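## Task

Pick up the carton marked C36 on the bench and set it down on the counter. Every other carton on the bench must be left exactly where and how it stood. The carton must not tip over or come to rest leaning, or the goal fails. It only counts if it stays put on the counter without the robot holding it.

## Robot and tools

ROBOT. A TidyBot++: a wheeled base (0.54 m long, 0.50 m wide, 0.38 m tall) on four driven casters, carrying a single seven-joint arm with a two-finger gripper. The shoulder sits 0.12 m ahead of the base centre, 0.68 m up. Cameras: base_camera (fixed on the base, 644x364) and wrist_camera (fisheye on the hand, 644x476, sees along the fingers). Loose objects may occasionally get nudged by something.

FRAMES. Base frame: origin on the floor below the base centre, x ahead, y to the left, z up. hand_pose is reported in it: the point between the finger pads; its z axis runs out along the fingers, its y axis is the closing direction. Odometry frame is the base frame as it was at scene start; base_odometry heading is positive leftward, -3.142 to 3.142, and it drifts and counts wheel slip as motion. base_tilt is in degrees, forward and right positive.

execute_actions. Argument "actions": a list holding one action or none (empty returns state and images only). "cameras": list of "base_camera", "wrist_camera" or "all"; omitted or null means all, [] means none. An action may contain:
- "base": exactly one relative move from the current spot: {"translate_m": d} forward positive, -2 to 2 m; {"strafe_m": d} left positive, -2 to 2 m; {"rotate_rad": d} counter-clockwise from above positive, -6.3 to 6.3 rad. Moves needing over 8.667 s at their top speed are refused.
- "joints": absolute angle targets by name (not offsets): joint_1_rad (whole arm about vertical; positive is clockwise from above, opposite to rotate_rad), joint_2_rad shoulder -2.249..2.249, joint_3_rad upper-arm roll, joint_4_rad elbow -2.579..2.579, joint_5_rad forearm roll, joint_6_rad wrist -2.099..2.099, joint_7_rad hand roll (hand down: positive turns counter-clockwise from above; at 1.57 the fingers open toward robot left/right). Joints 1, 3, 5, 7 are unlimited but travel the short way, so turn in steps under half a turn. gripper_pos 0 (open, ~85 mm gap) to 1 (closed); gap about 85 x (1 - gripper_pos) mm. Done tolerance ±0.039 for joints 1-4, ±0.056 for 5-7, ±0.03 for the gripper.
- "speeds": caps for this action only: translate_m and strafe_m 0.05-0.5 m/s, rotate_rad 0.1-1.57 rad/s (maxima are the defaults).
Base and joint motions begin together. Any action is capped at 15 s. Unknown keys or values out of range cause refusal with no motion. Anything left out of an action may keep chasing its previous target.

ARM GEOMETRY. With joint_1_rad 0, joint_3_rad 3.14, joint_5_rad 0 (near the start), the arm stays in the vertical plane along base x. Tilt from vertical (forward positive): upper arm (0.42 m) = j2; forearm (0.31 m) = j2 - j4; hand (0.31 m to hand point) = j2 - j4 - j6. Forward reach from the shoulder is the sum of length*sin(tilt), height is the sum of length*cos(tilt). A downward-pointing hand reaches at most ~0.94 m above the floor, and only near the base. The arm starts folded, hand down, protruding up to 0.08 m ahead of the base, elbow up to 1.15 m high.

OTHER TOOLS. wait(seconds 0-10) commands nothing and returns state and images. zoom_image(camera, region [x0,y0,x1,y1] in pixels, at most 504x504) magnifies the latest full image. read_manual gives only licence text. finished_scene(scene) ends the current scene irreversibly and reports success; call it only once the carton rests freely on the counter, then the next task is given.

RESULTS. base_status / joint_status: "done" (base: wheels turned the full amount, even with slip or if blocked short), "off_target" (settled away from target, may still push), "contact_stop" or "time_out" (target dropped, holds where stopped). "joint command not followed" with "cause:" means a self-collision check withheld arm targets (gripper still moves); those targets may be retried on later actions. on_its_own lists uncommanded changes. motor_effort is percent of motor maximum, bracket = peak in last action; readings are noisy. Gripper sent to 1: "done" means empty; "off_target" means an object stopped the fingers. "ARM HIT" means a hard hit on the base or arm. A stop reported in a result cancels the rest of that reply's calls.

ACCURACY. Friction and load make the hand miss by a cm or two (more when stretched or loaded). Correct by sending last command + (desired - read). While carrying, never command the read angle, or the arm sinks. Trust images over hand_pose.

AVOID. Dropping or slamming the carton, knocking neighbouring cartons, hard pushes. Driving while the arm is caught on something high can tip the robot; a blocked base pushes until time-out. Torque limits: 104.5 N m for joints 1-4, 51.3 for 5-7 (warnings at 56.7 and 29.4); exceeding one freezes the arm 10 s. Holding loads heats motors: MOTOR HOT from 60 °C, over-temperature stop at 75 °C, so do not hang on to the carton while idle. The robot holds its last command while you reason.

Each tool is called after "Call:" as name(argument=value, ...) on one line, values as JSON.

## Session

Call:
execute_actions(actions=[])

Scene clock: 0.00 s.
base_odometry: x=+0.000 y=+0.000 heading=+0.000 (m, m, rad; odometry frame)
base_tilt: forward=-0.4 right=-1.0 (deg)
base_status: not commanded
joint_positions: joint_1_rad=-0.033 joint_2_rad=-0.377 joint_3_rad=+3.133 joint_4_rad=-2.530 joint_5_rad=+0.003 joint_6_rad=-0.864 joint_7_rad=+1.588 gripper_pos=+0.000
joint_status: not commanded
motor_effort: joint_1_rad=-1 joint_2_rad=-1 joint_3_rad=+1 joint_4_rad=+13 joint_5_rad=+0 joint_6_rad=+0 joint_7_rad=+1 (%)
hand_pose: x=+0.2652 y=+0.0063 z=+0.5912 quat_wxyz=(+0.002, +0.998, +0.030, +0.062) (m; base frame)
pictures: base_camera, wrist_camera
Images, in order (width x height): base_camera 644x364, wrist_camera 644x476.

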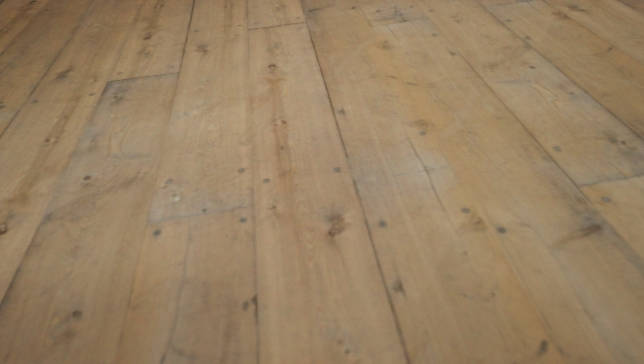

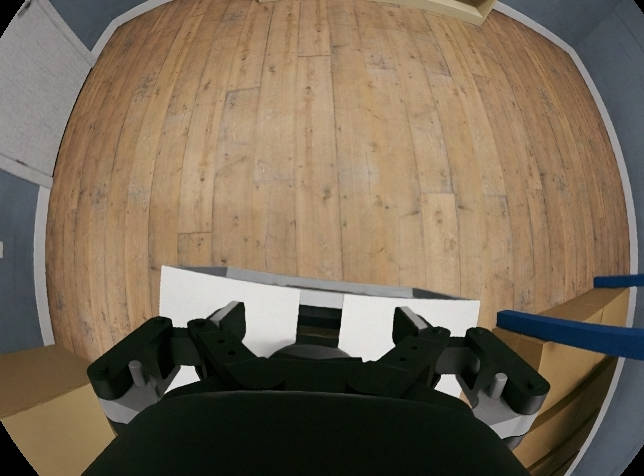

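Call:
execute_actions(actions=[{"joints":{"joint_6_rad":0.3}}])

Scene clock: 5.80 s.
base_odometry: x=+0.000 y=+0.000 heading=+0.000 (m, m, rad; odometry frame)
base_tilt: forward=-0.4 right=-1.1 (deg)
base_status: not commanded
joint_positions: joint_1_rad=-0.033 joint_2_rad=-0.377 joint_3_rad=+3.133 joint_4_rad=-2.530 joint_5_rad=+0.003 joint_6_rad=+0.293 joint_7_rad=+1.588 gripper_pos=+0.000
joint_status: all done
motor_effort: joint_1_rad=-2(0) joint_2_rad=-7(6) joint_3_rad=+1(1) joint_4_rad=+22(22) joint_5_rad=+0(0) joint_6_rad=+9(9) joint_7_rad=-1(0) (%)
hand_pose: x=+0.5244 y=+0.0187 z=+0.8113 quat_wxyz=(-0.005, +0.801, +0.026, +0.598) (m; base frame)
pictures: base_camera, wrist_camera
Images, in order (width x height): base_camera 644x364, wrist_camera 644x476.

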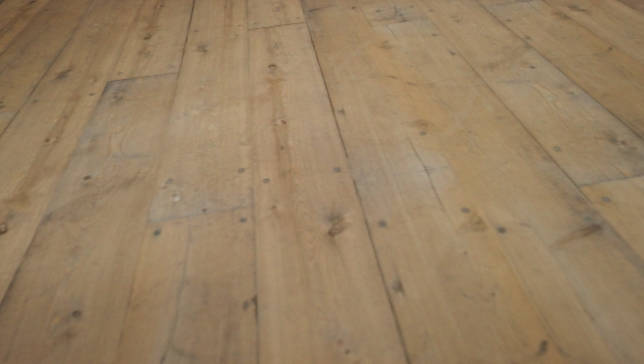

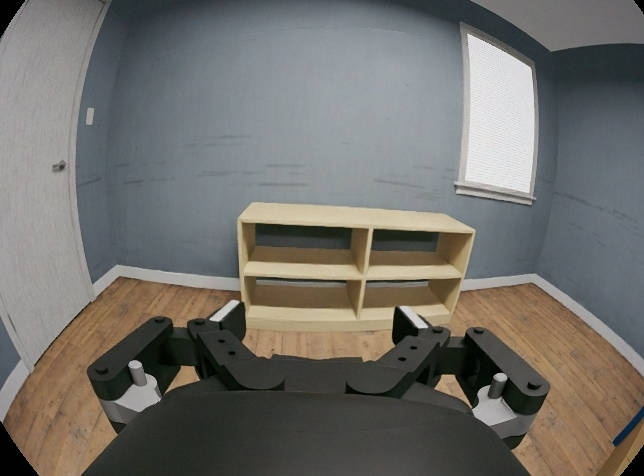

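Call:
execute_actions(actions=[{"joints":{"joint_1_rad":1.3}}], cameras=["wrist_camera"])

Call:
execute_actions(actions=[{"joints":{"joint_1_rad":-1.3}}], cameras=["wrist_camera"])

Scene clock: 12.63 s.
base_odometry: x=+0.000 y=+0.000 heading=+0.000 (m, m, rad; odometry frame)
base_tilt: forward=-0.3 right=-1.0 (deg)
base_status: not commanded
joint_positions: joint_1_rad=+1.276 joint_2_rad=-0.377 joint_3_rad=+3.133 joint_4_rad=-2.530 joint_5_rad=+0.003 joint_6_rad=+0.293 joint_7_rad=+1.588 gripper_pos=+0.000
joint_status: all done
motor_effort: joint_1_rad=-1(1) joint_2_rad=-7(7) joint_3_rad=+1(1) joint_4_rad=+21(22) joint_5_rad=+0(0) joint_6_rad=+9(9) joint_7_rad=+1(0) (%)
hand_pose: x=+0.2418 y=-0.3868 z=+0.8113 quat_wxyz=(+0.360, +0.651, -0.467, +0.477) (m; base frame)
pictures: wrist_camera
Images, in order (width x height): wrist_camera 644x476.

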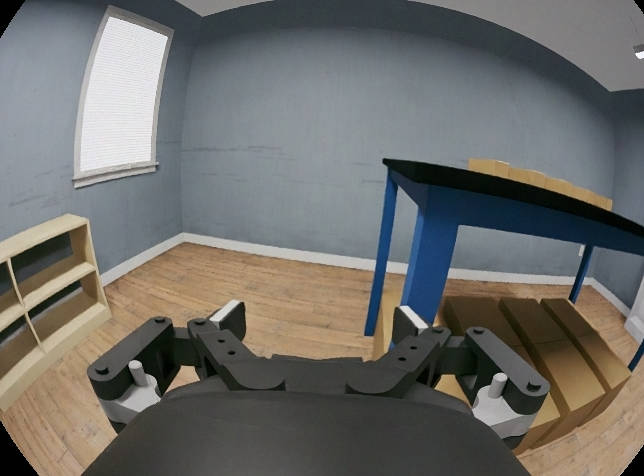

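Scene clock: 16.17 s.
base_odometry: x=+0.000 y=+0.000 heading=+0.000 (m, m, rad; odometry frame)
base_tilt: forward=-0.4 right=-1.0 (deg)
base_status: not commanded
joint_positions: joint_1_rad=-1.276 joint_2_rad=-0.377 joint_3_rad=+3.133 joint_4_rad=-2.530 joint_5_rad=+0.003 joint_6_rad=+0.293 joint_7_rad=+1.588 gripper_pos=+0.000
joint_status: all done
motor_effort: joint_1_rad=+0(1) joint_2_rad=-7(7) joint_3_rad=+1(1) joint_4_rad=+22(22) joint_5_rad=+0(0) joint_6_rad=+9(9) joint_7_rad=+1(0) (%)
hand_pose: x=+0.2317 y=+0.3899 z=+0.8113 quat_wxyz=(-0.352, +0.636, +0.488, +0.483) (m; base frame)
pictures: wrist_camera
Images, in order (width x height): wrist_camera 644x476.

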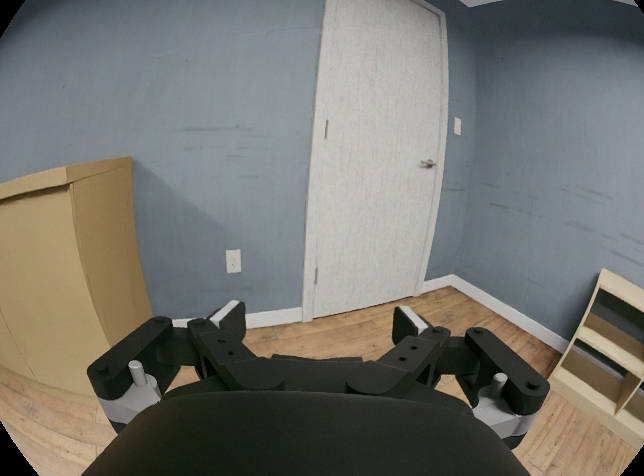

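Call:
execute_actions(actions=[{"joints":{"joint_1_rad":0,"joint_2_rad":0,"joint_4_rad":-0.4,"joint_6_rad":-1.7}}], cameras=[])

Call:
execute_actions(actions=[{"joints":{"joint_1_rad":1.9}}], cameras=["wrist_camera"])

Scene clock: 27.70 s.
base_odometry: x=+0.000 y=+0.000 heading=+0.000 (m, m, rad; odometry frame)
base_tilt: forward=-0.3 right=-1.1 (deg)
base_status: not commanded
joint_positions: joint_1_rad=-0.025 joint_2_rad=-0.029 joint_3_rad=+3.133 joint_4_rad=-0.424 joint_5_rad=+0.003 joint_6_rad=-1.671 joint_7_rad=+1.588 gripper_pos=+0.000
joint_status: all done
motor_effort: joint_1_rad=+0(1) joint_2_rad=-11(16) joint_3_rad=+0(1) joint_4_rad=+13(25) joint_5_rad=+0(0) joint_6_rad=+8(10) joint_7_rad=+0(0) (%)
hand_pose: x=+0.5013 y=+0.0134 z=+1.2445 quat_wxyz=(-0.003, +0.859, +0.021, +0.512) (m; base frame)
pictures: none
No camera images: the call's "cameras" was empty. Leave "cameras" out to get every camera's image.

Scene clock: 30.73 s.
base_odometry: x=+0.000 y=+0.000 heading=+0.000 (m, m, rad; odometry frame)
base_tilt: forward=-0.3 right=-1.1 (deg)
base_status: not commanded
joint_positions: joint_1_rad=+1.876 joint_2_rad=-0.020 joint_3_rad=+3.133 joint_4_rad=-0.424 joint_5_rad=+0.003 joint_6_rad=-1.671 joint_7_rad=+1.588 gripper_pos=+0.000
joint_status: all done
motor_effort: joint_1_rad=-1(1) joint_2_rad=-12(13) joint_3_rad=+0(0) joint_4_rad=+13(13) joint_5_rad=+0(0) joint_6_rad=+8(8) joint_7_rad=+1(1) (%)
hand_pose: x=+0.0061 y=-0.3707 z=+1.2411 quat_wxyz=(+0.412, +0.517, -0.688, +0.298) (m; base frame)
pictures: wrist_camera
Images, in order (width x height): wrist_camera 644x476.

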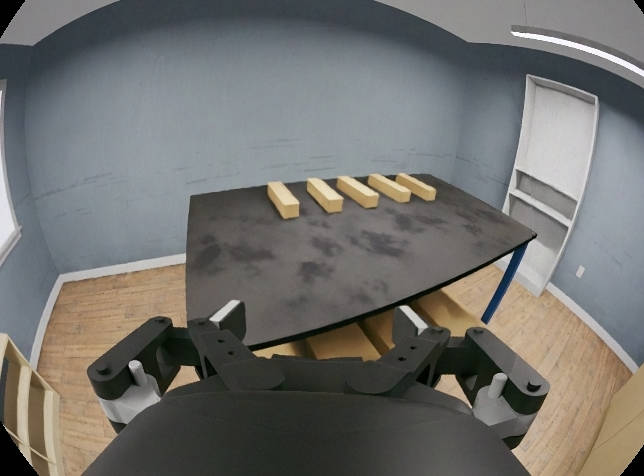

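Call:
zoom_image(camera="wrist_camera", region=[250,160,450,230])

Region (250, 160, 450, 230) of wrist_camera's 644x476 image, scaled by 2.520; it fills the top 176 rows of this view, and the rest is white.

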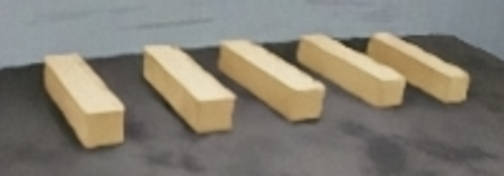

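Call:
execute_actions(actions=[{"base":{"translate_m":0.95},"joints":{"joint_1_rad":1.7}}])

Scene clock: 51.97 s.
base_odometry: x=+0.950 y=+0.000 heading=+0.000 (m, m, rad; odometry frame)
base_tilt: forward=-0.4 right=-1.0 (deg)
base_status: done
joint_positions: joint_1_rad=+1.722 joint_2_rad=-0.018 joint_3_rad=+3.133 joint_4_rad=-0.424 joint_5_rad=+0.003 joint_6_rad=-1.672 joint_7_rad=+1.588 gripper_pos=+0.000
joint_status: all done
motor_effort: joint_1_rad=+0(2) joint_2_rad=-12(14) joint_3_rad=+0(1) joint_4_rad=+13(13) joint_5_rad=+0(1) joint_6_rad=+8(8) joint_7_rad=+1(0) (%)
hand_pose: x=+0.0643 y=-0.3849 z=+1.2401 quat_wxyz=(+0.387, +0.569, -0.647, +0.328) (m; base frame)
pictures: base_camera, wrist_camera
Images, in order (width x height): base_camera 644x364, wrist_camera 644x476.

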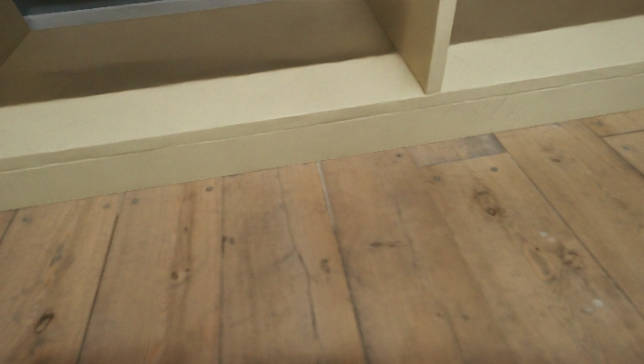

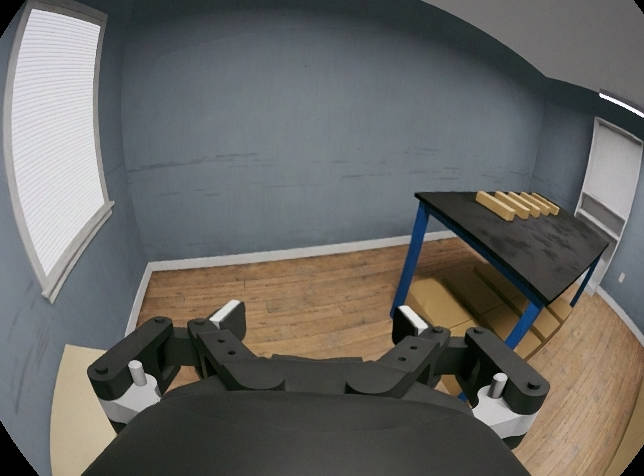

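Call:
execute_actions(actions=[{"base":{"strafe_m":-1.6},"joints":{"joint_1_rad":2.6}}])

Scene clock: 61.40 s.
base_odometry: x=+0.951 y=-1.600 heading=+0.000 (m, m, rad; odometry frame)
base_tilt: forward=-0.3 right=-1.0 (deg)
base_status: done
joint_positions: joint_1_rad=+2.576 joint_2_rad=-0.013 joint_3_rad=+3.133 joint_4_rad=-0.422 joint_5_rad=+0.003 joint_6_rad=-1.673 joint_7_rad=+1.588 gripper_pos=+0.000
joint_status: all done
motor_effort: joint_1_rad=+0(1) joint_2_rad=-12(15) joint_3_rad=+0(1) joint_4_rad=+13(14) joint_5_rad=+0(1) joint_6_rad=+8(9) joint_7_rad=+1(0) (%)
hand_pose: x=-0.2090 y=-0.2125 z=+1.2388 quat_wxyz=(+0.486, +0.250, -0.826, +0.138) (m; base frame)
pictures: base_camera, wrist_camera
Images, in order (width x height): base_camera 644x364, wrist_camera 644x476.

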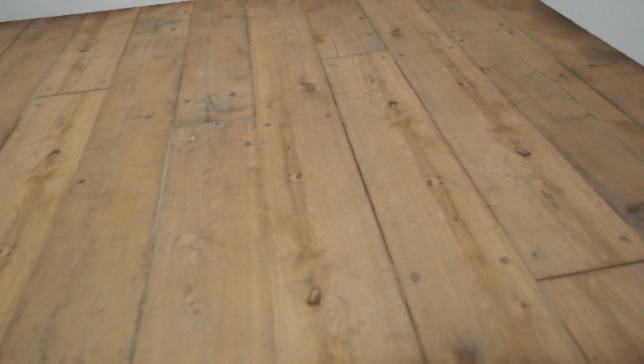

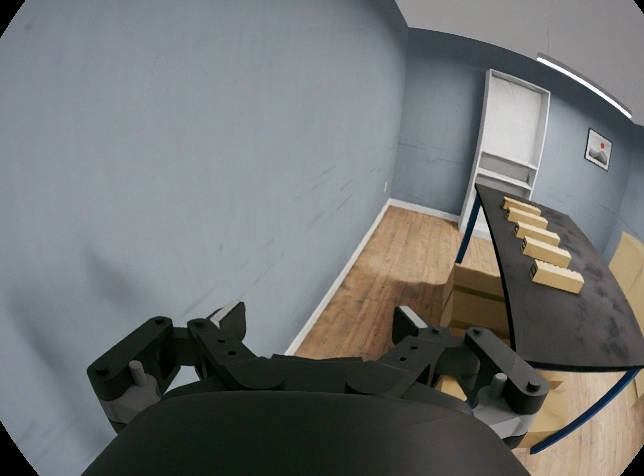

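Call:
execute_actions(actions=[{"base":{"rotate_rad":3.2},"joints":{"joint_1_rad":0.03}}])

Scene clock: 71.90 s.
base_odometry: x=+0.951 y=-1.601 heading=-3.083 (m, m, rad; odometry frame)
base_tilt: forward=-0.3 right=-1.1 (deg)
base_status: done
joint_positions: joint_1_rad=+0.054 joint_2_rad=+0.017 joint_3_rad=+3.133 joint_4_rad=-0.422 joint_5_rad=+0.003 joint_6_rad=-1.673 joint_7_rad=+1.588 gripper_pos=+0.000
joint_status: all done
motor_effort: joint_1_rad=+0(2) joint_2_rad=-13(21) joint_3_rad=+1(1) joint_4_rad=+13(15) joint_5_rad=+0(1) joint_6_rad=+8(8) joint_7_rad=+1(0) (%)
hand_pose: x=+0.5262 y=-0.0183 z=+1.2267 quat_wxyz=(+0.017, +0.870, -0.013, +0.492) (m; base frame)
pictures: base_camera, wrist_camera
Images, in order (width x height): base_camera 644x364, wrist_camera 644x476.

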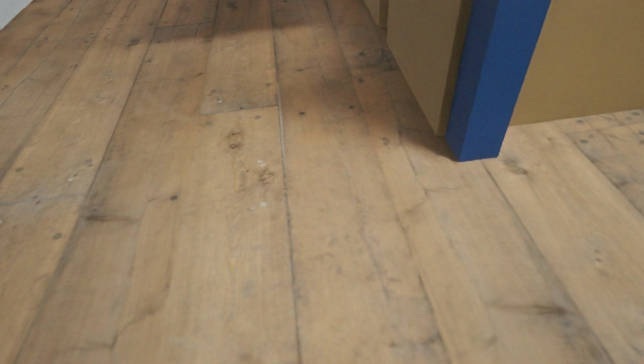

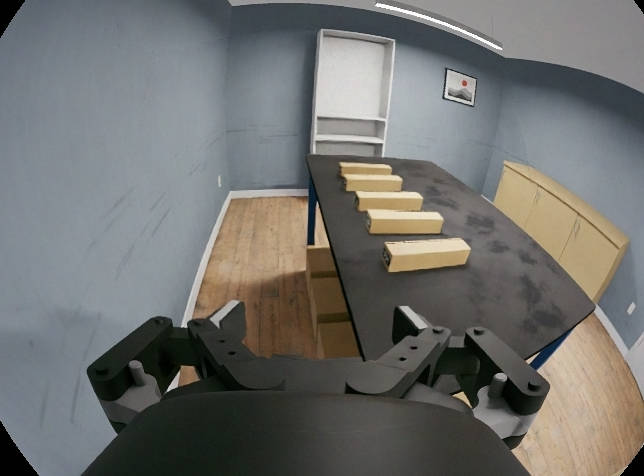

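Call:
execute_actions(actions=[{"base":{"rotate_rad":0.11}}])

Call:
zoom_image(camera="wrist_camera", region=[300,150,480,290])

Scene clock: 81.43 s.
base_odometry: x=+0.951 y=-1.601 heading=-2.974 (m, m, rad; odometry frame)
base_tilt: forward=-0.3 right=-1.1 (deg)
base_status: done
joint_positions: joint_1_rad=+0.048 joint_2_rad=+0.017 joint_3_rad=+3.133 joint_4_rad=-0.422 joint_5_rad=+0.003 joint_6_rad=-1.673 joint_7_rad=+1.588 gripper_pos=+0.000
joint_status: not commanded
motor_effort: joint_1_rad=+0(2) joint_2_rad=-14(14) joint_3_rad=+0(1) joint_4_rad=+13(14) joint_5_rad=+0(1) joint_6_rad=+8(8) joint_7_rad=-1(1) (%)
hand_pose: x=+0.5263 y=-0.0158 z=+1.2267 quat_wxyz=(+0.015, +0.870, -0.011, +0.492) (m; base frame)
pictures: base_camera, wrist_camera
Images, in order (width x height): base_camera 644x364, wrist_camera 644x476.

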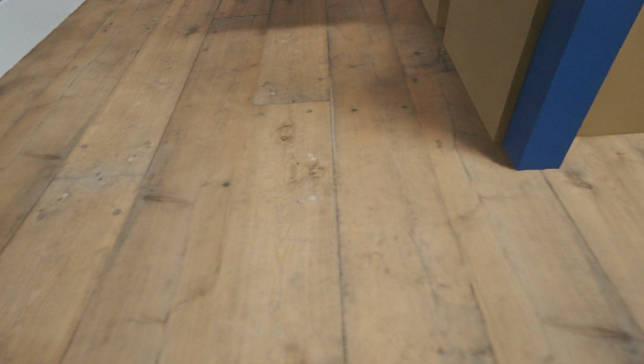

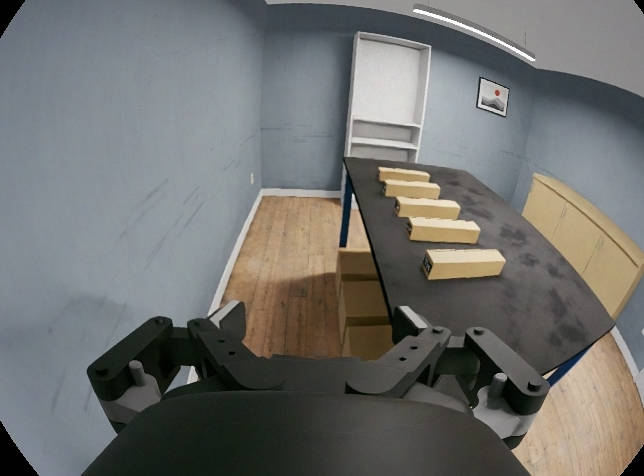

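Region (300, 150, 480, 290) of wrist_camera's 644x476 image, scaled by 2.800.

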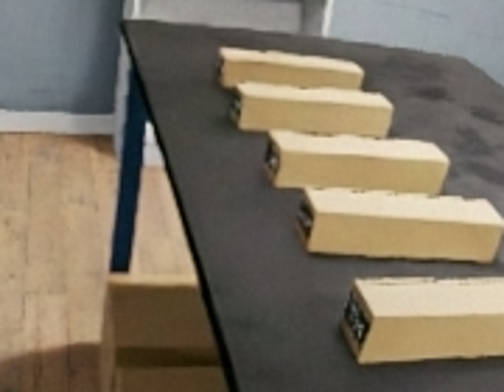

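Call:
execute_actions(actions=[{"base":{"strafe_m":0.135}}], cameras=[])

Call:
execute_actions(actions=[{"base":{"translate_m":0.6}}])

Scene clock: 90.67 s.
base_odometry: x=+0.973 y=-1.734 heading=-2.973 (m, m, rad; odometry frame)
base_tilt: forward=-0.3 right=-1.0 (deg)
base_status: done
joint_positions: joint_1_rad=+0.046 joint_2_rad=+0.017 joint_3_rad=+3.133 joint_4_rad=-0.422 joint_5_rad=+0.003 joint_6_rad=-1.673 joint_7_rad=+1.588 gripper_pos=+0.000
joint_status: not commanded
motor_effort: joint_1_rad=+1(1) joint_2_rad=-14(14) joint_3_rad=+1(2) joint_4_rad=+13(14) joint_5_rad=+0(1) joint_6_rad=+8(8) joint_7_rad=+0(1) (%)
hand_pose: x=+0.5264 y=-0.0151 z=+1.2267 quat_wxyz=(+0.015, +0.870, -0.010, +0.492) (m; base frame)
pictures: none
No camera images: the call's "cameras" was empty. Leave "cameras" out to get every camera's image.

Scene clock: 93.23 s.
base_odometry: x=+0.382 y=-1.835 heading=-2.973 (m, m, rad; odometry frame)
base_tilt: forward=-0.3 right=-1.0 (deg)
base_status: done
joint_positions: joint_1_rad=+0.046 joint_2_rad=+0.006 joint_3_rad=+3.133 joint_4_rad=-0.421 joint_5_rad=+0.003 joint_6_rad=-1.673 joint_7_rad=+1.588 gripper_pos=+0.000
joint_status: not commanded
motor_effort: joint_1_rad=+0(1) joint_2_rad=-14(19) joint_3_rad=+0(0) joint_4_rad=+13(15) joint_5_rad=+0(0) joint_6_rad=+8(8) joint_7_rad=+0(0) (%)
hand_pose: x=+0.5202 y=-0.0148 z=+1.2315 quat_wxyz=(+0.015, +0.867, -0.010, +0.497) (m; base frame)
pictures: base_camera, wrist_camera
Images, in order (width x height): base_camera 644x364, wrist_camera 644x476.

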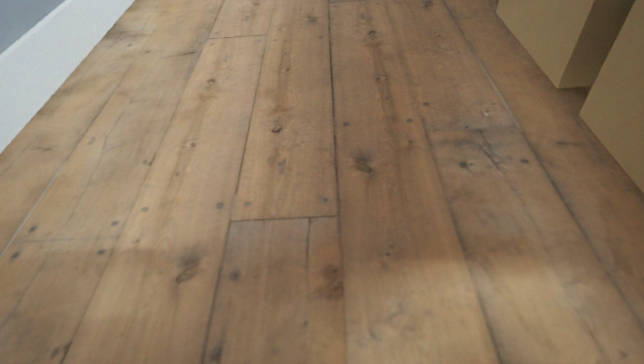

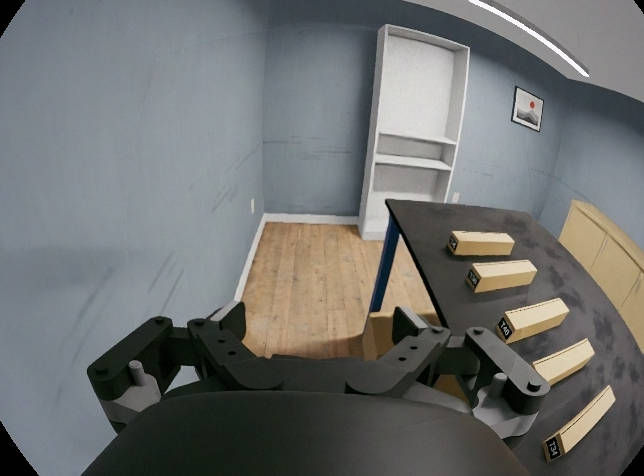

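Call:
execute_actions(actions=[{"base":{"translate_m":0.3},"joints":{"joint_1_rad":1.3}}], cameras=["wrist_camera"])

Scene clock: 101.43 s.
base_odometry: x=+0.086 y=-1.886 heading=-2.972 (m, m, rad; odometry frame)
base_tilt: forward=-0.3 right=-1.1 (deg)
base_status: done
joint_positions: joint_1_rad=+1.276 joint_2_rad=+0.010 joint_3_rad=+3.133 joint_4_rad=-0.420 joint_5_rad=+0.003 joint_6_rad=-1.673 joint_7_rad=+1.588 gripper_pos=+0.000
joint_status: all done
motor_effort: joint_1_rad=+0(0) joint_2_rad=-13(19) joint_3_rad=+0(1) joint_4_rad=+13(15) joint_5_rad=+0(1) joint_6_rad=+8(9) joint_7_rad=+1(0) (%)
hand_pose: x=+0.2396 y=-0.3847 z=+1.2304 quat_wxyz=(+0.298, +0.703, -0.509, +0.397) (m; base frame)
pictures: wrist_camera
Images, in order (width x height): wrist_camera 644x476.

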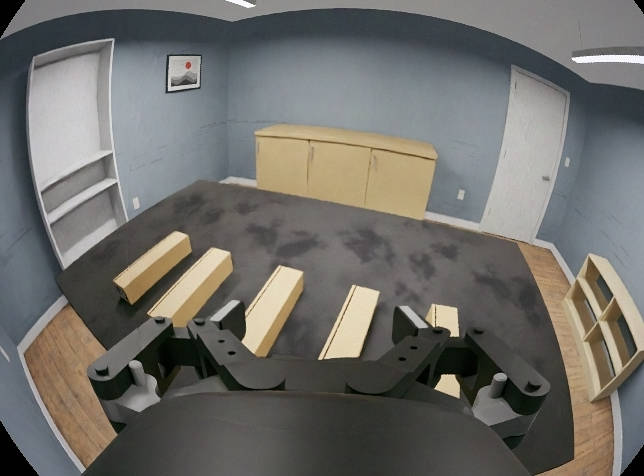

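Call:
execute_actions(actions=[{"joints":{"joint_1_rad":1.57,"joint_2_rad":-0.4,"joint_4_rad":-0.8,"joint_6_rad":-2.0}}], cameras=["wrist_camera"])

Scene clock: 107.27 s.
base_odometry: x=+0.086 y=-1.886 heading=-2.972 (m, m, rad; odometry frame)
base_tilt: forward=-0.3 right=-1.1 (deg)
base_status: not commanded
joint_positions: joint_1_rad=+1.545 joint_2_rad=-0.398 joint_3_rad=+3.133 joint_4_rad=-0.772 joint_5_rad=+0.003 joint_6_rad=-1.975 joint_7_rad=+1.588 gripper_pos=+0.000
joint_status: all done
motor_effort: joint_1_rad=-1(0) joint_2_rad=+4(15) joint_3_rad=+0(1) joint_4_rad=+12(13) joint_5_rad=+0(0) joint_6_rad=+7(7) joint_7_rad=+0(0) (%)
hand_pose: x=+0.1268 y=-0.1731 z=+1.1439 quat_wxyz=(+0.273, +0.668, -0.636, +0.274) (m; base frame)
pictures: wrist_camera
Images, in order (width x height): wrist_camera 644x476.

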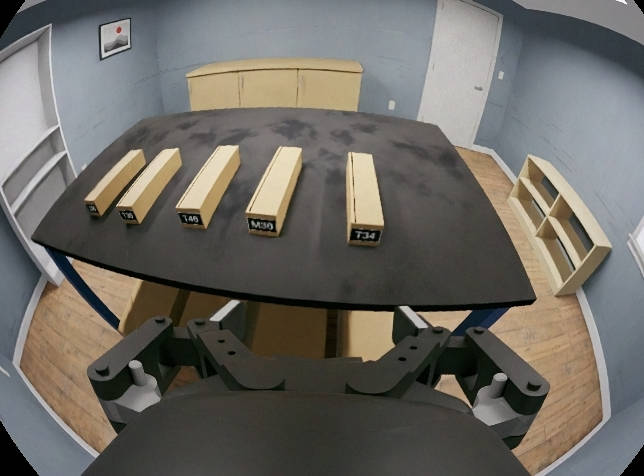

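Call:
zoom_image(camera="wrist_camera", region=[70,140,290,250])

Region (70, 140, 290, 250) of wrist_camera's 644x476 image, scaled by 2.291.

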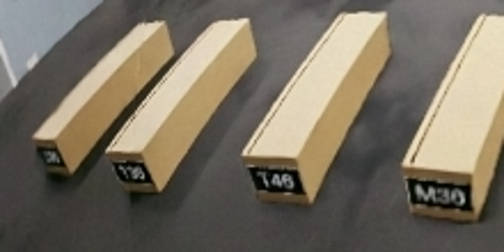

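Call:
execute_actions(actions=[{"base":{"translate_m":0.8}}])

Scene clock: 124.87 s.
base_odometry: x=-0.703 y=-2.021 heading=-2.972 (m, m, rad; odometry frame)
base_tilt: forward=-0.3 right=-1.1 (deg)
base_status: done
joint_positions: joint_1_rad=+1.546 joint_2_rad=-0.398 joint_3_rad=+3.133 joint_4_rad=-0.772 joint_5_rad=+0.003 joint_6_rad=-1.975 joint_7_rad=+1.588 gripper_pos=+0.000
joint_status: not commanded
motor_effort: joint_1_rad=-1(1) joint_2_rad=+4(5) joint_3_rad=+0(2) joint_4_rad=+11(12) joint_5_rad=+0(1) joint_6_rad=+7(7) joint_7_rad=+1(1) (%)
hand_pose: x=+0.1267 y=-0.1731 z=+1.1438 quat_wxyz=(+0.273, +0.668, -0.636, +0.273) (m; base frame)
pictures: base_camera, wrist_camera
Images, in order (width x height): base_camera 644x364, wrist_camera 644x476.

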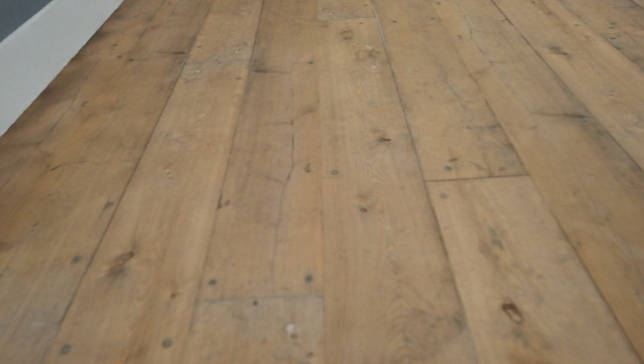

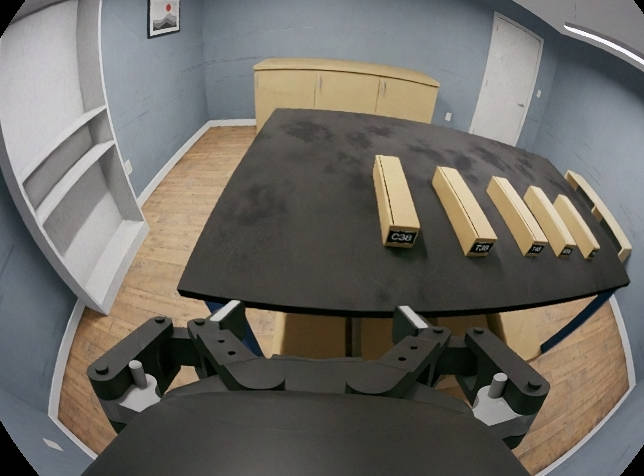

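Call:
zoom_image(camera="wrist_camera", region=[350,140,610,270])

Region (350, 140, 610, 270) of wrist_camera's 644x476 image, scaled by 1.938.

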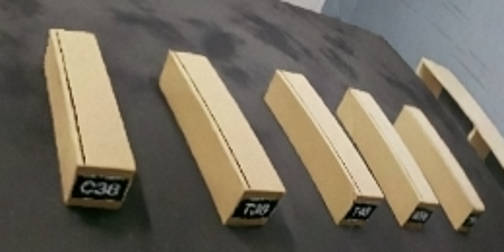

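Call:
zoom_image(camera="wrist_camera", region=[380,220,430,255])

Region (380, 220, 430, 255) of wrist_camera's 644x476 image, scaled by 10.080; it fills the top 353 rows of this view, and the rest is white.

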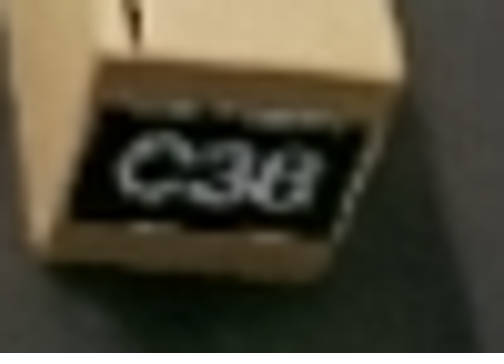

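Call:
execute_actions(actions=[{"base":{"translate_m":-0.135}}], cameras=[])

Call:
execute_actions(actions=[{"base":{"strafe_m":-0.06},"joints":{"joint_1_rad":1.6,"joint_2_rad":0.05,"joint_4_rad":-0.93,"joint_6_rad":-1.33,"joint_7_rad":1.57,"gripper_pos":0}}])

Scene clock: 152.00 s.
base_odometry: x=-0.570 y=-1.998 heading=-2.972 (m, m, rad; odometry frame)
base_tilt: forward=-0.4 right=-1.0 (deg)
base_status: done
joint_positions: joint_1_rad=+1.546 joint_2_rad=-0.398 joint_3_rad=+3.133 joint_4_rad=-0.773 joint_5_rad=+0.003 joint_6_rad=-1.975 joint_7_rad=+1.588 gripper_pos=+0.000
joint_status: not commanded
motor_effort: joint_1_rad=+0(1) joint_2_rad=+4(6) joint_3_rad=+1(2) joint_4_rad=+11(12) joint_5_rad=+0(1) joint_6_rad=+7(7) joint_7_rad=+0(1) (%)
hand_pose: x=+0.1266 y=-0.1732 z=+1.1434 quat_wxyz=(+0.273, +0.668, -0.636, +0.273) (m; base frame)
pictures: none
No camera images: the call's "cameras" was empty. Leave "cameras" out to get every camera's image.

Scene clock: 153.63 s.
base_odometry: x=-0.580 y=-1.939 heading=-2.972 (m, m, rad; odometry frame)
base_tilt: forward=-0.4 right=-1.0 (deg)
base_status: done
joint_positions: joint_1_rad=+1.573 joint_2_rad=+0.055 joint_3_rad=+3.133 joint_4_rad=-0.913 joint_5_rad=+0.003 joint_6_rad=-1.356 joint_7_rad=+1.588 gripper_pos=+0.000
joint_status: all done
motor_effort: joint_1_rad=+0(0) joint_2_rad=-21(26) joint_3_rad=+0(1) joint_4_rad=+20(20) joint_5_rad=+0(0) joint_6_rad=+7(9) joint_7_rad=+0(1) (%)
hand_pose: x=+0.1221 y=-0.5088 z=+1.0674 quat_wxyz=(+0.284, +0.656, -0.642, +0.279) (m; base frame)
pictures: base_camera, wrist_camera
Images, in order (width x height): base_camera 644x364, wrist_camera 644x476.

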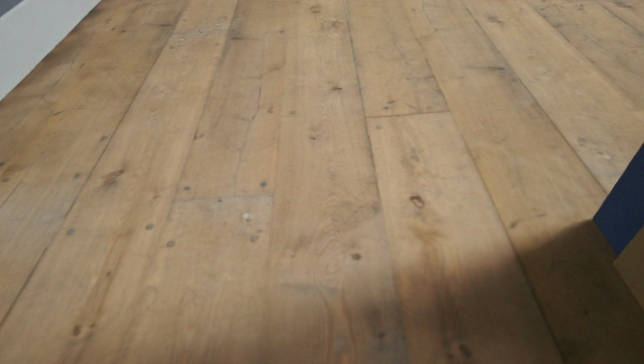

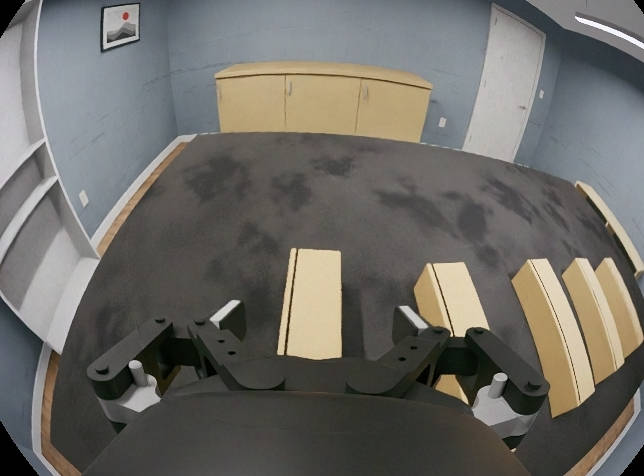

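Call:
execute_actions(actions=[{"base":{"translate_m":0.01},"joints":{"joint_2_rad":0.255,"joint_4_rad":-0.765,"joint_6_rad":-1.46}}], cameras=["wrist_camera"])

Scene clock: 162.97 s.
base_odometry: x=-0.589 y=-1.941 heading=-2.973 (m, m, rad; odometry frame)
base_tilt: forward=-0.4 right=-1.0 (deg)
base_status: done
joint_positions: joint_1_rad=+1.578 joint_2_rad=+0.252 joint_3_rad=+3.133 joint_4_rad=-0.791 joint_5_rad=+0.003 joint_6_rad=-1.431 joint_7_rad=+1.588 gripper_pos=+0.000
joint_status: all done
motor_effort: joint_1_rad=+0(1) joint_2_rad=-30(33) joint_3_rad=+0(1) joint_4_rad=+21(21) joint_5_rad=+0(1) joint_6_rad=+6(8) joint_7_rad=+0(0) (%)
hand_pose: x=+0.1190 y=-0.5691 z=+1.0035 quat_wxyz=(+0.234, +0.673, -0.663, +0.230) (m; base frame)
pictures: wrist_camera
Images, in order (width x height): wrist_camera 644x476.

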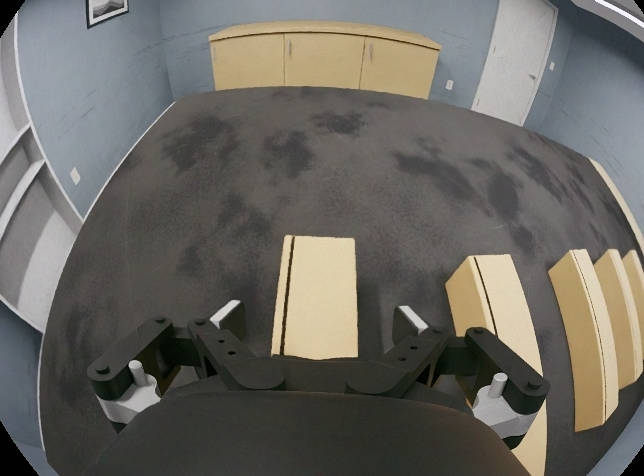

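Call:
execute_actions(actions=[{"base":{"translate_m":0.007}}], cameras=["wrist_camera"])

Scene clock: 176.43 s.
base_odometry: x=-0.596 y=-1.942 heading=-2.973 (m, m, rad; odometry frame)
base_tilt: forward=-0.3 right=-1.0 (deg)
base_status: done
joint_positions: joint_1_rad=+1.582 joint_2_rad=+0.252 joint_3_rad=+3.133 joint_4_rad=-0.791 joint_5_rad=+0.003 joint_6_rad=-1.431 joint_7_rad=+1.588 gripper_pos=+0.000
joint_status: not commanded
motor_effort: joint_1_rad=+0(2) joint_2_rad=-29(31) joint_3_rad=+0(2) joint_4_rad=+20(20) joint_5_rad=+0(1) joint_6_rad=+6(6) joint_7_rad=+0(0) (%)
hand_pose: x=+0.1172 y=-0.5690 z=+1.0035 quat_wxyz=(+0.235, +0.672, -0.664, +0.229) (m; base frame)
pictures: wrist_camera
Images, in order (width x height): wrist_camera 644x476.

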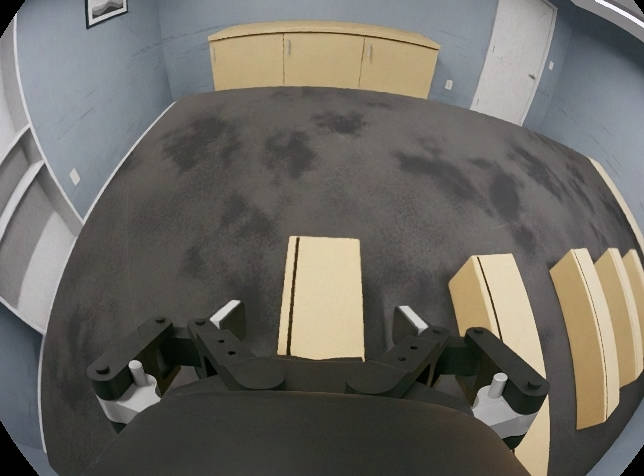

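Call:
execute_actions(actions=[{"joints":{"joint_2_rad":0.15,"joint_4_rad":-1.11,"joint_6_rad":-1.28}}], cameras=["wrist_camera"])

Scene clock: 181.80 s.
base_odometry: x=-0.596 y=-1.942 heading=-2.973 (m, m, rad; odometry frame)
base_tilt: forward=-0.4 right=-1.0 (deg)
base_status: not commanded
joint_positions: joint_1_rad=+1.582 joint_2_rad=+0.175 joint_3_rad=+3.133 joint_4_rad=-1.084 joint_5_rad=+0.003 joint_6_rad=-1.307 joint_7_rad=+1.588 gripper_pos=+0.000
joint_status: all done
motor_effort: joint_1_rad=+0(0) joint_2_rad=-28(29) joint_3_rad=+0(0) joint_4_rad=+21(22) joint_5_rad=+0(0) joint_6_rad=+5(7) joint_7_rad=+1(1) (%)
hand_pose: x=+0.1177 y=-0.5418 z=+0.9314 quat_wxyz=(+0.203, +0.683, -0.673, +0.198) (m; base frame)
pictures: wrist_camera
Images, in order (width x height): wrist_camera 644x476.

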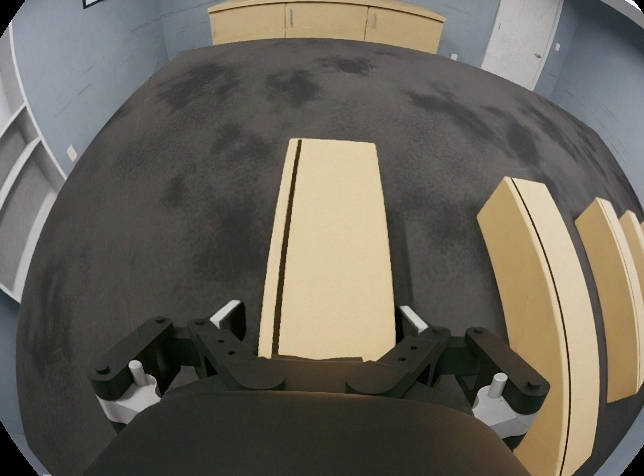

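Call:
execute_actions(actions=[{"joints":{"gripper_pos":1}}], cameras=["wrist_camera"])

Scene clock: 185.30 s.
base_odometry: x=-0.596 y=-1.942 heading=-2.973 (m, m, rad; odometry frame)
base_tilt: forward=-0.4 right=-1.0 (deg)
base_status: not commanded
joint_positions: joint_1_rad=+1.582 joint_2_rad=+0.158 joint_3_rad=+3.133 joint_4_rad=-1.094 joint_5_rad=+0.003 joint_6_rad=-1.298 joint_7_rad=+1.588 gripper_pos=+0.344
joint_status: gripper_pos off_target (ended at +0.344, target +1.000)
motor_effort: joint_1_rad=+0(2) joint_2_rad=-27(29) joint_3_rad=+0(1) joint_4_rad=+21(22) joint_5_rad=+0(1) joint_6_rad=+5(6) joint_7_rad=+1(1) (%)
hand_pose: x=+0.1175 y=-0.5382 z=+0.9378 quat_wxyz=(+0.209, +0.681, -0.672, +0.204) (m; base frame)
pictures: wrist_camera
Images, in order (width x height): wrist_camera 644x476.

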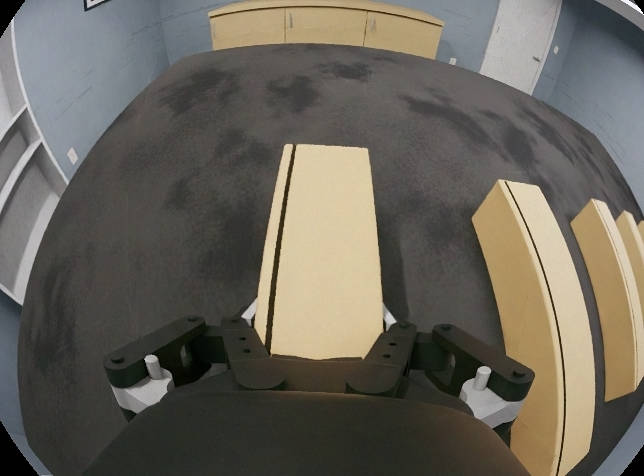

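Call:
execute_actions(actions=[{"joints":{"joint_2_rad":0.03,"joint_4_rad":-1.0,"joint_6_rad":-1.51}}])

Scene clock: 189.63 s.
base_odometry: x=-0.596 y=-1.942 heading=-2.973 (m, m, rad; odometry frame)
base_tilt: forward=-0.3 right=-1.0 (deg)
base_status: not commanded
joint_positions: joint_1_rad=+1.582 joint_2_rad=+0.033 joint_3_rad=+3.133 joint_4_rad=-1.020 joint_5_rad=+0.003 joint_6_rad=-1.488 joint_7_rad=+1.588 gripper_pos=+0.344
joint_status: all done
motor_effort: joint_1_rad=+0(0) joint_2_rad=-20(31) joint_3_rad=+0(0) joint_4_rad=+20(23) joint_5_rad=+0(0) joint_6_rad=+6(6) joint_7_rad=+1(1) (%)
hand_pose: x=+0.1180 y=-0.4630 z=+1.0012 quat_wxyz=(+0.212, +0.680, -0.671, +0.206) (m; base frame)
pictures: base_camera, wrist_camera
Images, in order (width x height): base_camera 644x364, wrist_camera 644x476.

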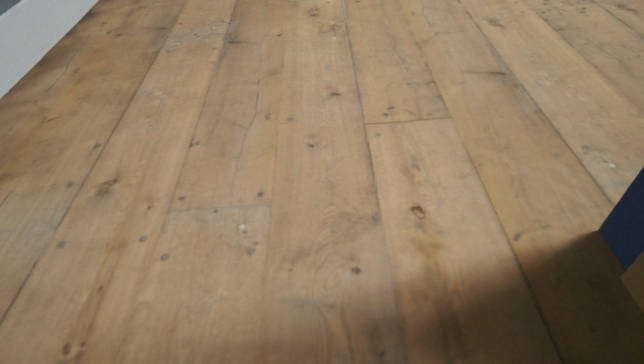

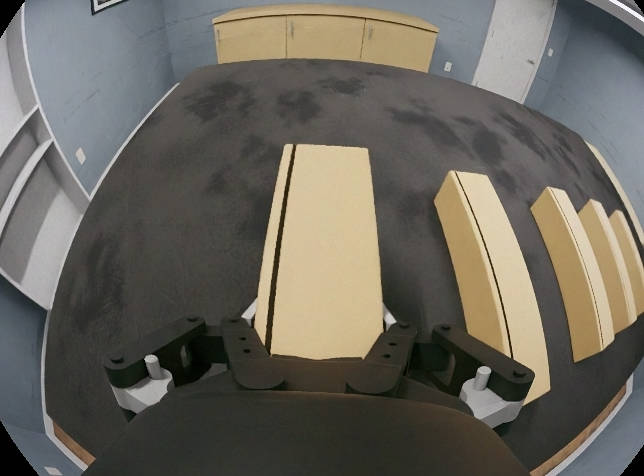

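Call:
execute_actions(actions=[{"joints":{"joint_2_rad":-0.15,"joint_6_rad":-1.6}}], cameras=[])

Call:
execute_actions(actions=[{"base":{"strafe_m":0.05},"joints":{"joint_1_rad":0.03}}])

Scene clock: 196.03 s.
base_odometry: x=-0.596 y=-1.942 heading=-2.973 (m, m, rad; odometry frame)
base_tilt: forward=-0.3 right=-1.0 (deg)
base_status: not commanded
joint_positions: joint_1_rad=+1.582 joint_2_rad=-0.149 joint_3_rad=+3.133 joint_4_rad=-1.019 joint_5_rad=+0.003 joint_6_rad=-1.574 joint_7_rad=+1.588 gripper_pos=+0.344
joint_status: all done
motor_effort: joint_1_rad=+0(1) joint_2_rad=-11(24) joint_3_rad=+0(1) joint_4_rad=+18(21) joint_5_rad=+0(0) joint_6_rad=+6(7) joint_7_rad=+1(0) (%)
hand_pose: x=+0.1188 y=-0.3778 z=+1.0620 quat_wxyz=(+0.245, +0.669, -0.660, +0.238) (m; base frame)
pictures: none
No camera images: the call's "cameras" was empty. Leave "cameras" out to get every camera's image.

Scene clock: 198.83 s.
base_odometry: x=-0.588 y=-1.991 heading=-2.973 (m, m, rad; odometry frame)
base_tilt: forward=-0.3 right=-1.1 (deg)
base_status: done
joint_positions: joint_1_rad=+0.054 joint_2_rad=-0.152 joint_3_rad=+3.133 joint_4_rad=-1.019 joint_5_rad=+0.003 joint_6_rad=-1.575 joint_7_rad=+1.588 gripper_pos=+0.344
joint_status: all done
motor_effort: joint_1_rad=+0(1) joint_2_rad=-12(17) joint_3_rad=+0(0) joint_4_rad=+19(19) joint_5_rad=+0(1) joint_6_rad=+6(7) joint_7_rad=+0(1) (%)
hand_pose: x=+0.4950 y=-0.0161 z=+1.0630 quat_wxyz=(+0.013, +0.939, -0.013, +0.342) (m; base frame)
pictures: base_camera, wrist_camera
Images, in order (width x height): base_camera 644x364, wrist_camera 644x476.

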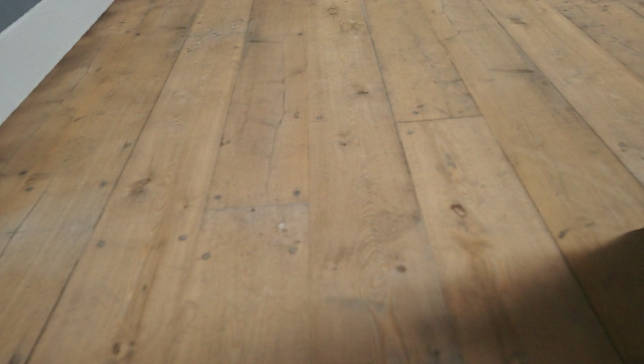

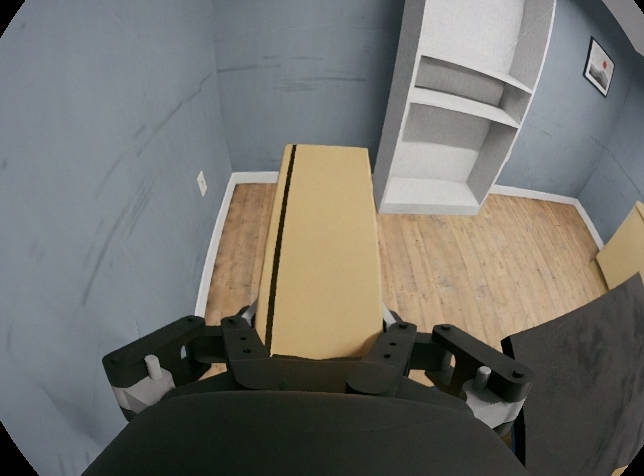

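Call:
execute_actions(actions=[{"base":{"translate_m":-1.62},"joints":{"joint_2_rad":-0.33,"joint_6_rad":-1.78}}])

Scene clock: 214.73 s.
base_odometry: x=+1.009 y=-1.720 heading=-2.973 (m, m, rad; odometry frame)
base_tilt: forward=-0.4 right=-1.0 (deg)
base_status: done
joint_positions: joint_1_rad=+0.053 joint_2_rad=-0.322 joint_3_rad=+3.133 joint_4_rad=-1.019 joint_5_rad=+0.003 joint_6_rad=-1.755 joint_7_rad=+1.588 gripper_pos=+0.344
joint_status: all done
motor_effort: joint_1_rad=-1(1) joint_2_rad=-2(17) joint_3_rad=+1(0) joint_4_rad=+15(20) joint_5_rad=+0(0) joint_6_rad=+7(7) joint_7_rad=+1(1) (%)
hand_pose: x=+0.3856 y=-0.0106 z=+1.0819 quat_wxyz=(+0.013, +0.941, -0.014, +0.338) (m; base frame)
pictures: base_camera, wrist_camera
Images, in order (width x height): base_camera 644x364, wrist_camera 644x476.

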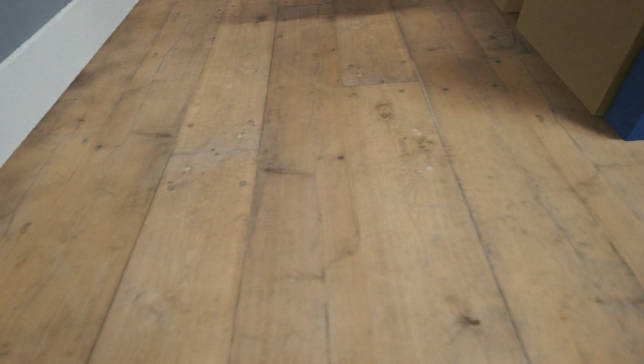

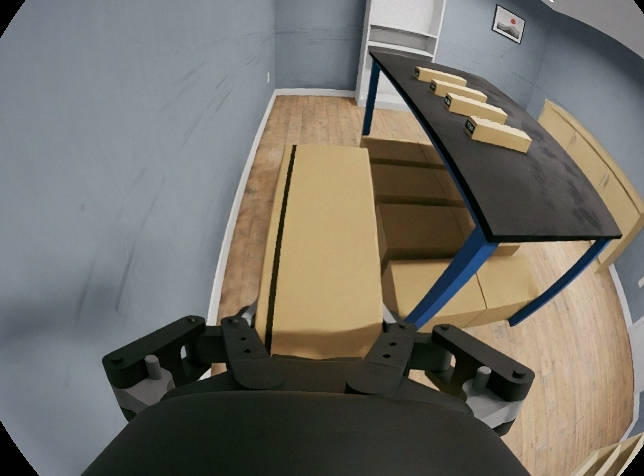

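Call:
execute_actions(actions=[{"base":{"strafe_m":-1.8},"joints":{"joint_1_rad":0.5}}])

Scene clock: 226.17 s.
base_odometry: x=+0.709 y=+0.055 heading=-2.974 (m, m, rad; odometry frame)
base_tilt: forward=-0.3 right=-1.0 (deg)
base_status: done
joint_positions: joint_1_rad=+0.476 joint_2_rad=-0.322 joint_3_rad=+3.133 joint_4_rad=-1.019 joint_5_rad=+0.003 joint_6_rad=-1.755 joint_7_rad=+1.588 gripper_pos=+0.344
joint_status: all done
motor_effort: joint_1_rad=+0(2) joint_2_rad=-4(6) joint_3_rad=+0(2) joint_4_rad=+16(17) joint_5_rad=+0(1) joint_6_rad=+7(7) joint_7_rad=+0(1) (%)
hand_pose: x=+0.3577 y=-0.1191 z=+1.0819 quat_wxyz=(+0.084, +0.917, -0.211, +0.328) (m; base frame)
pictures: base_camera, wrist_camera
Images, in order (width x height): base_camera 644x364, wrist_camera 644x476.

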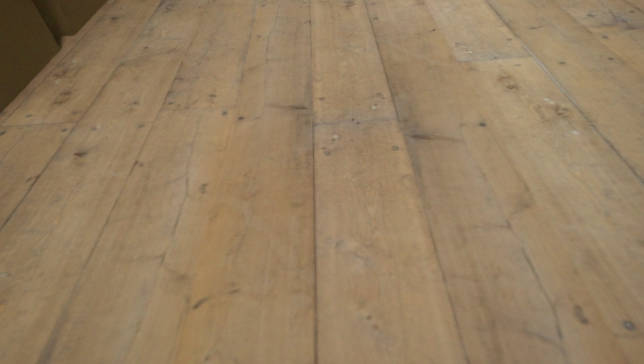

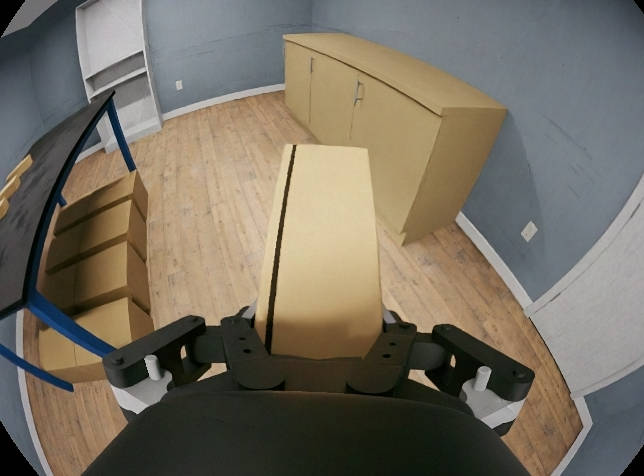

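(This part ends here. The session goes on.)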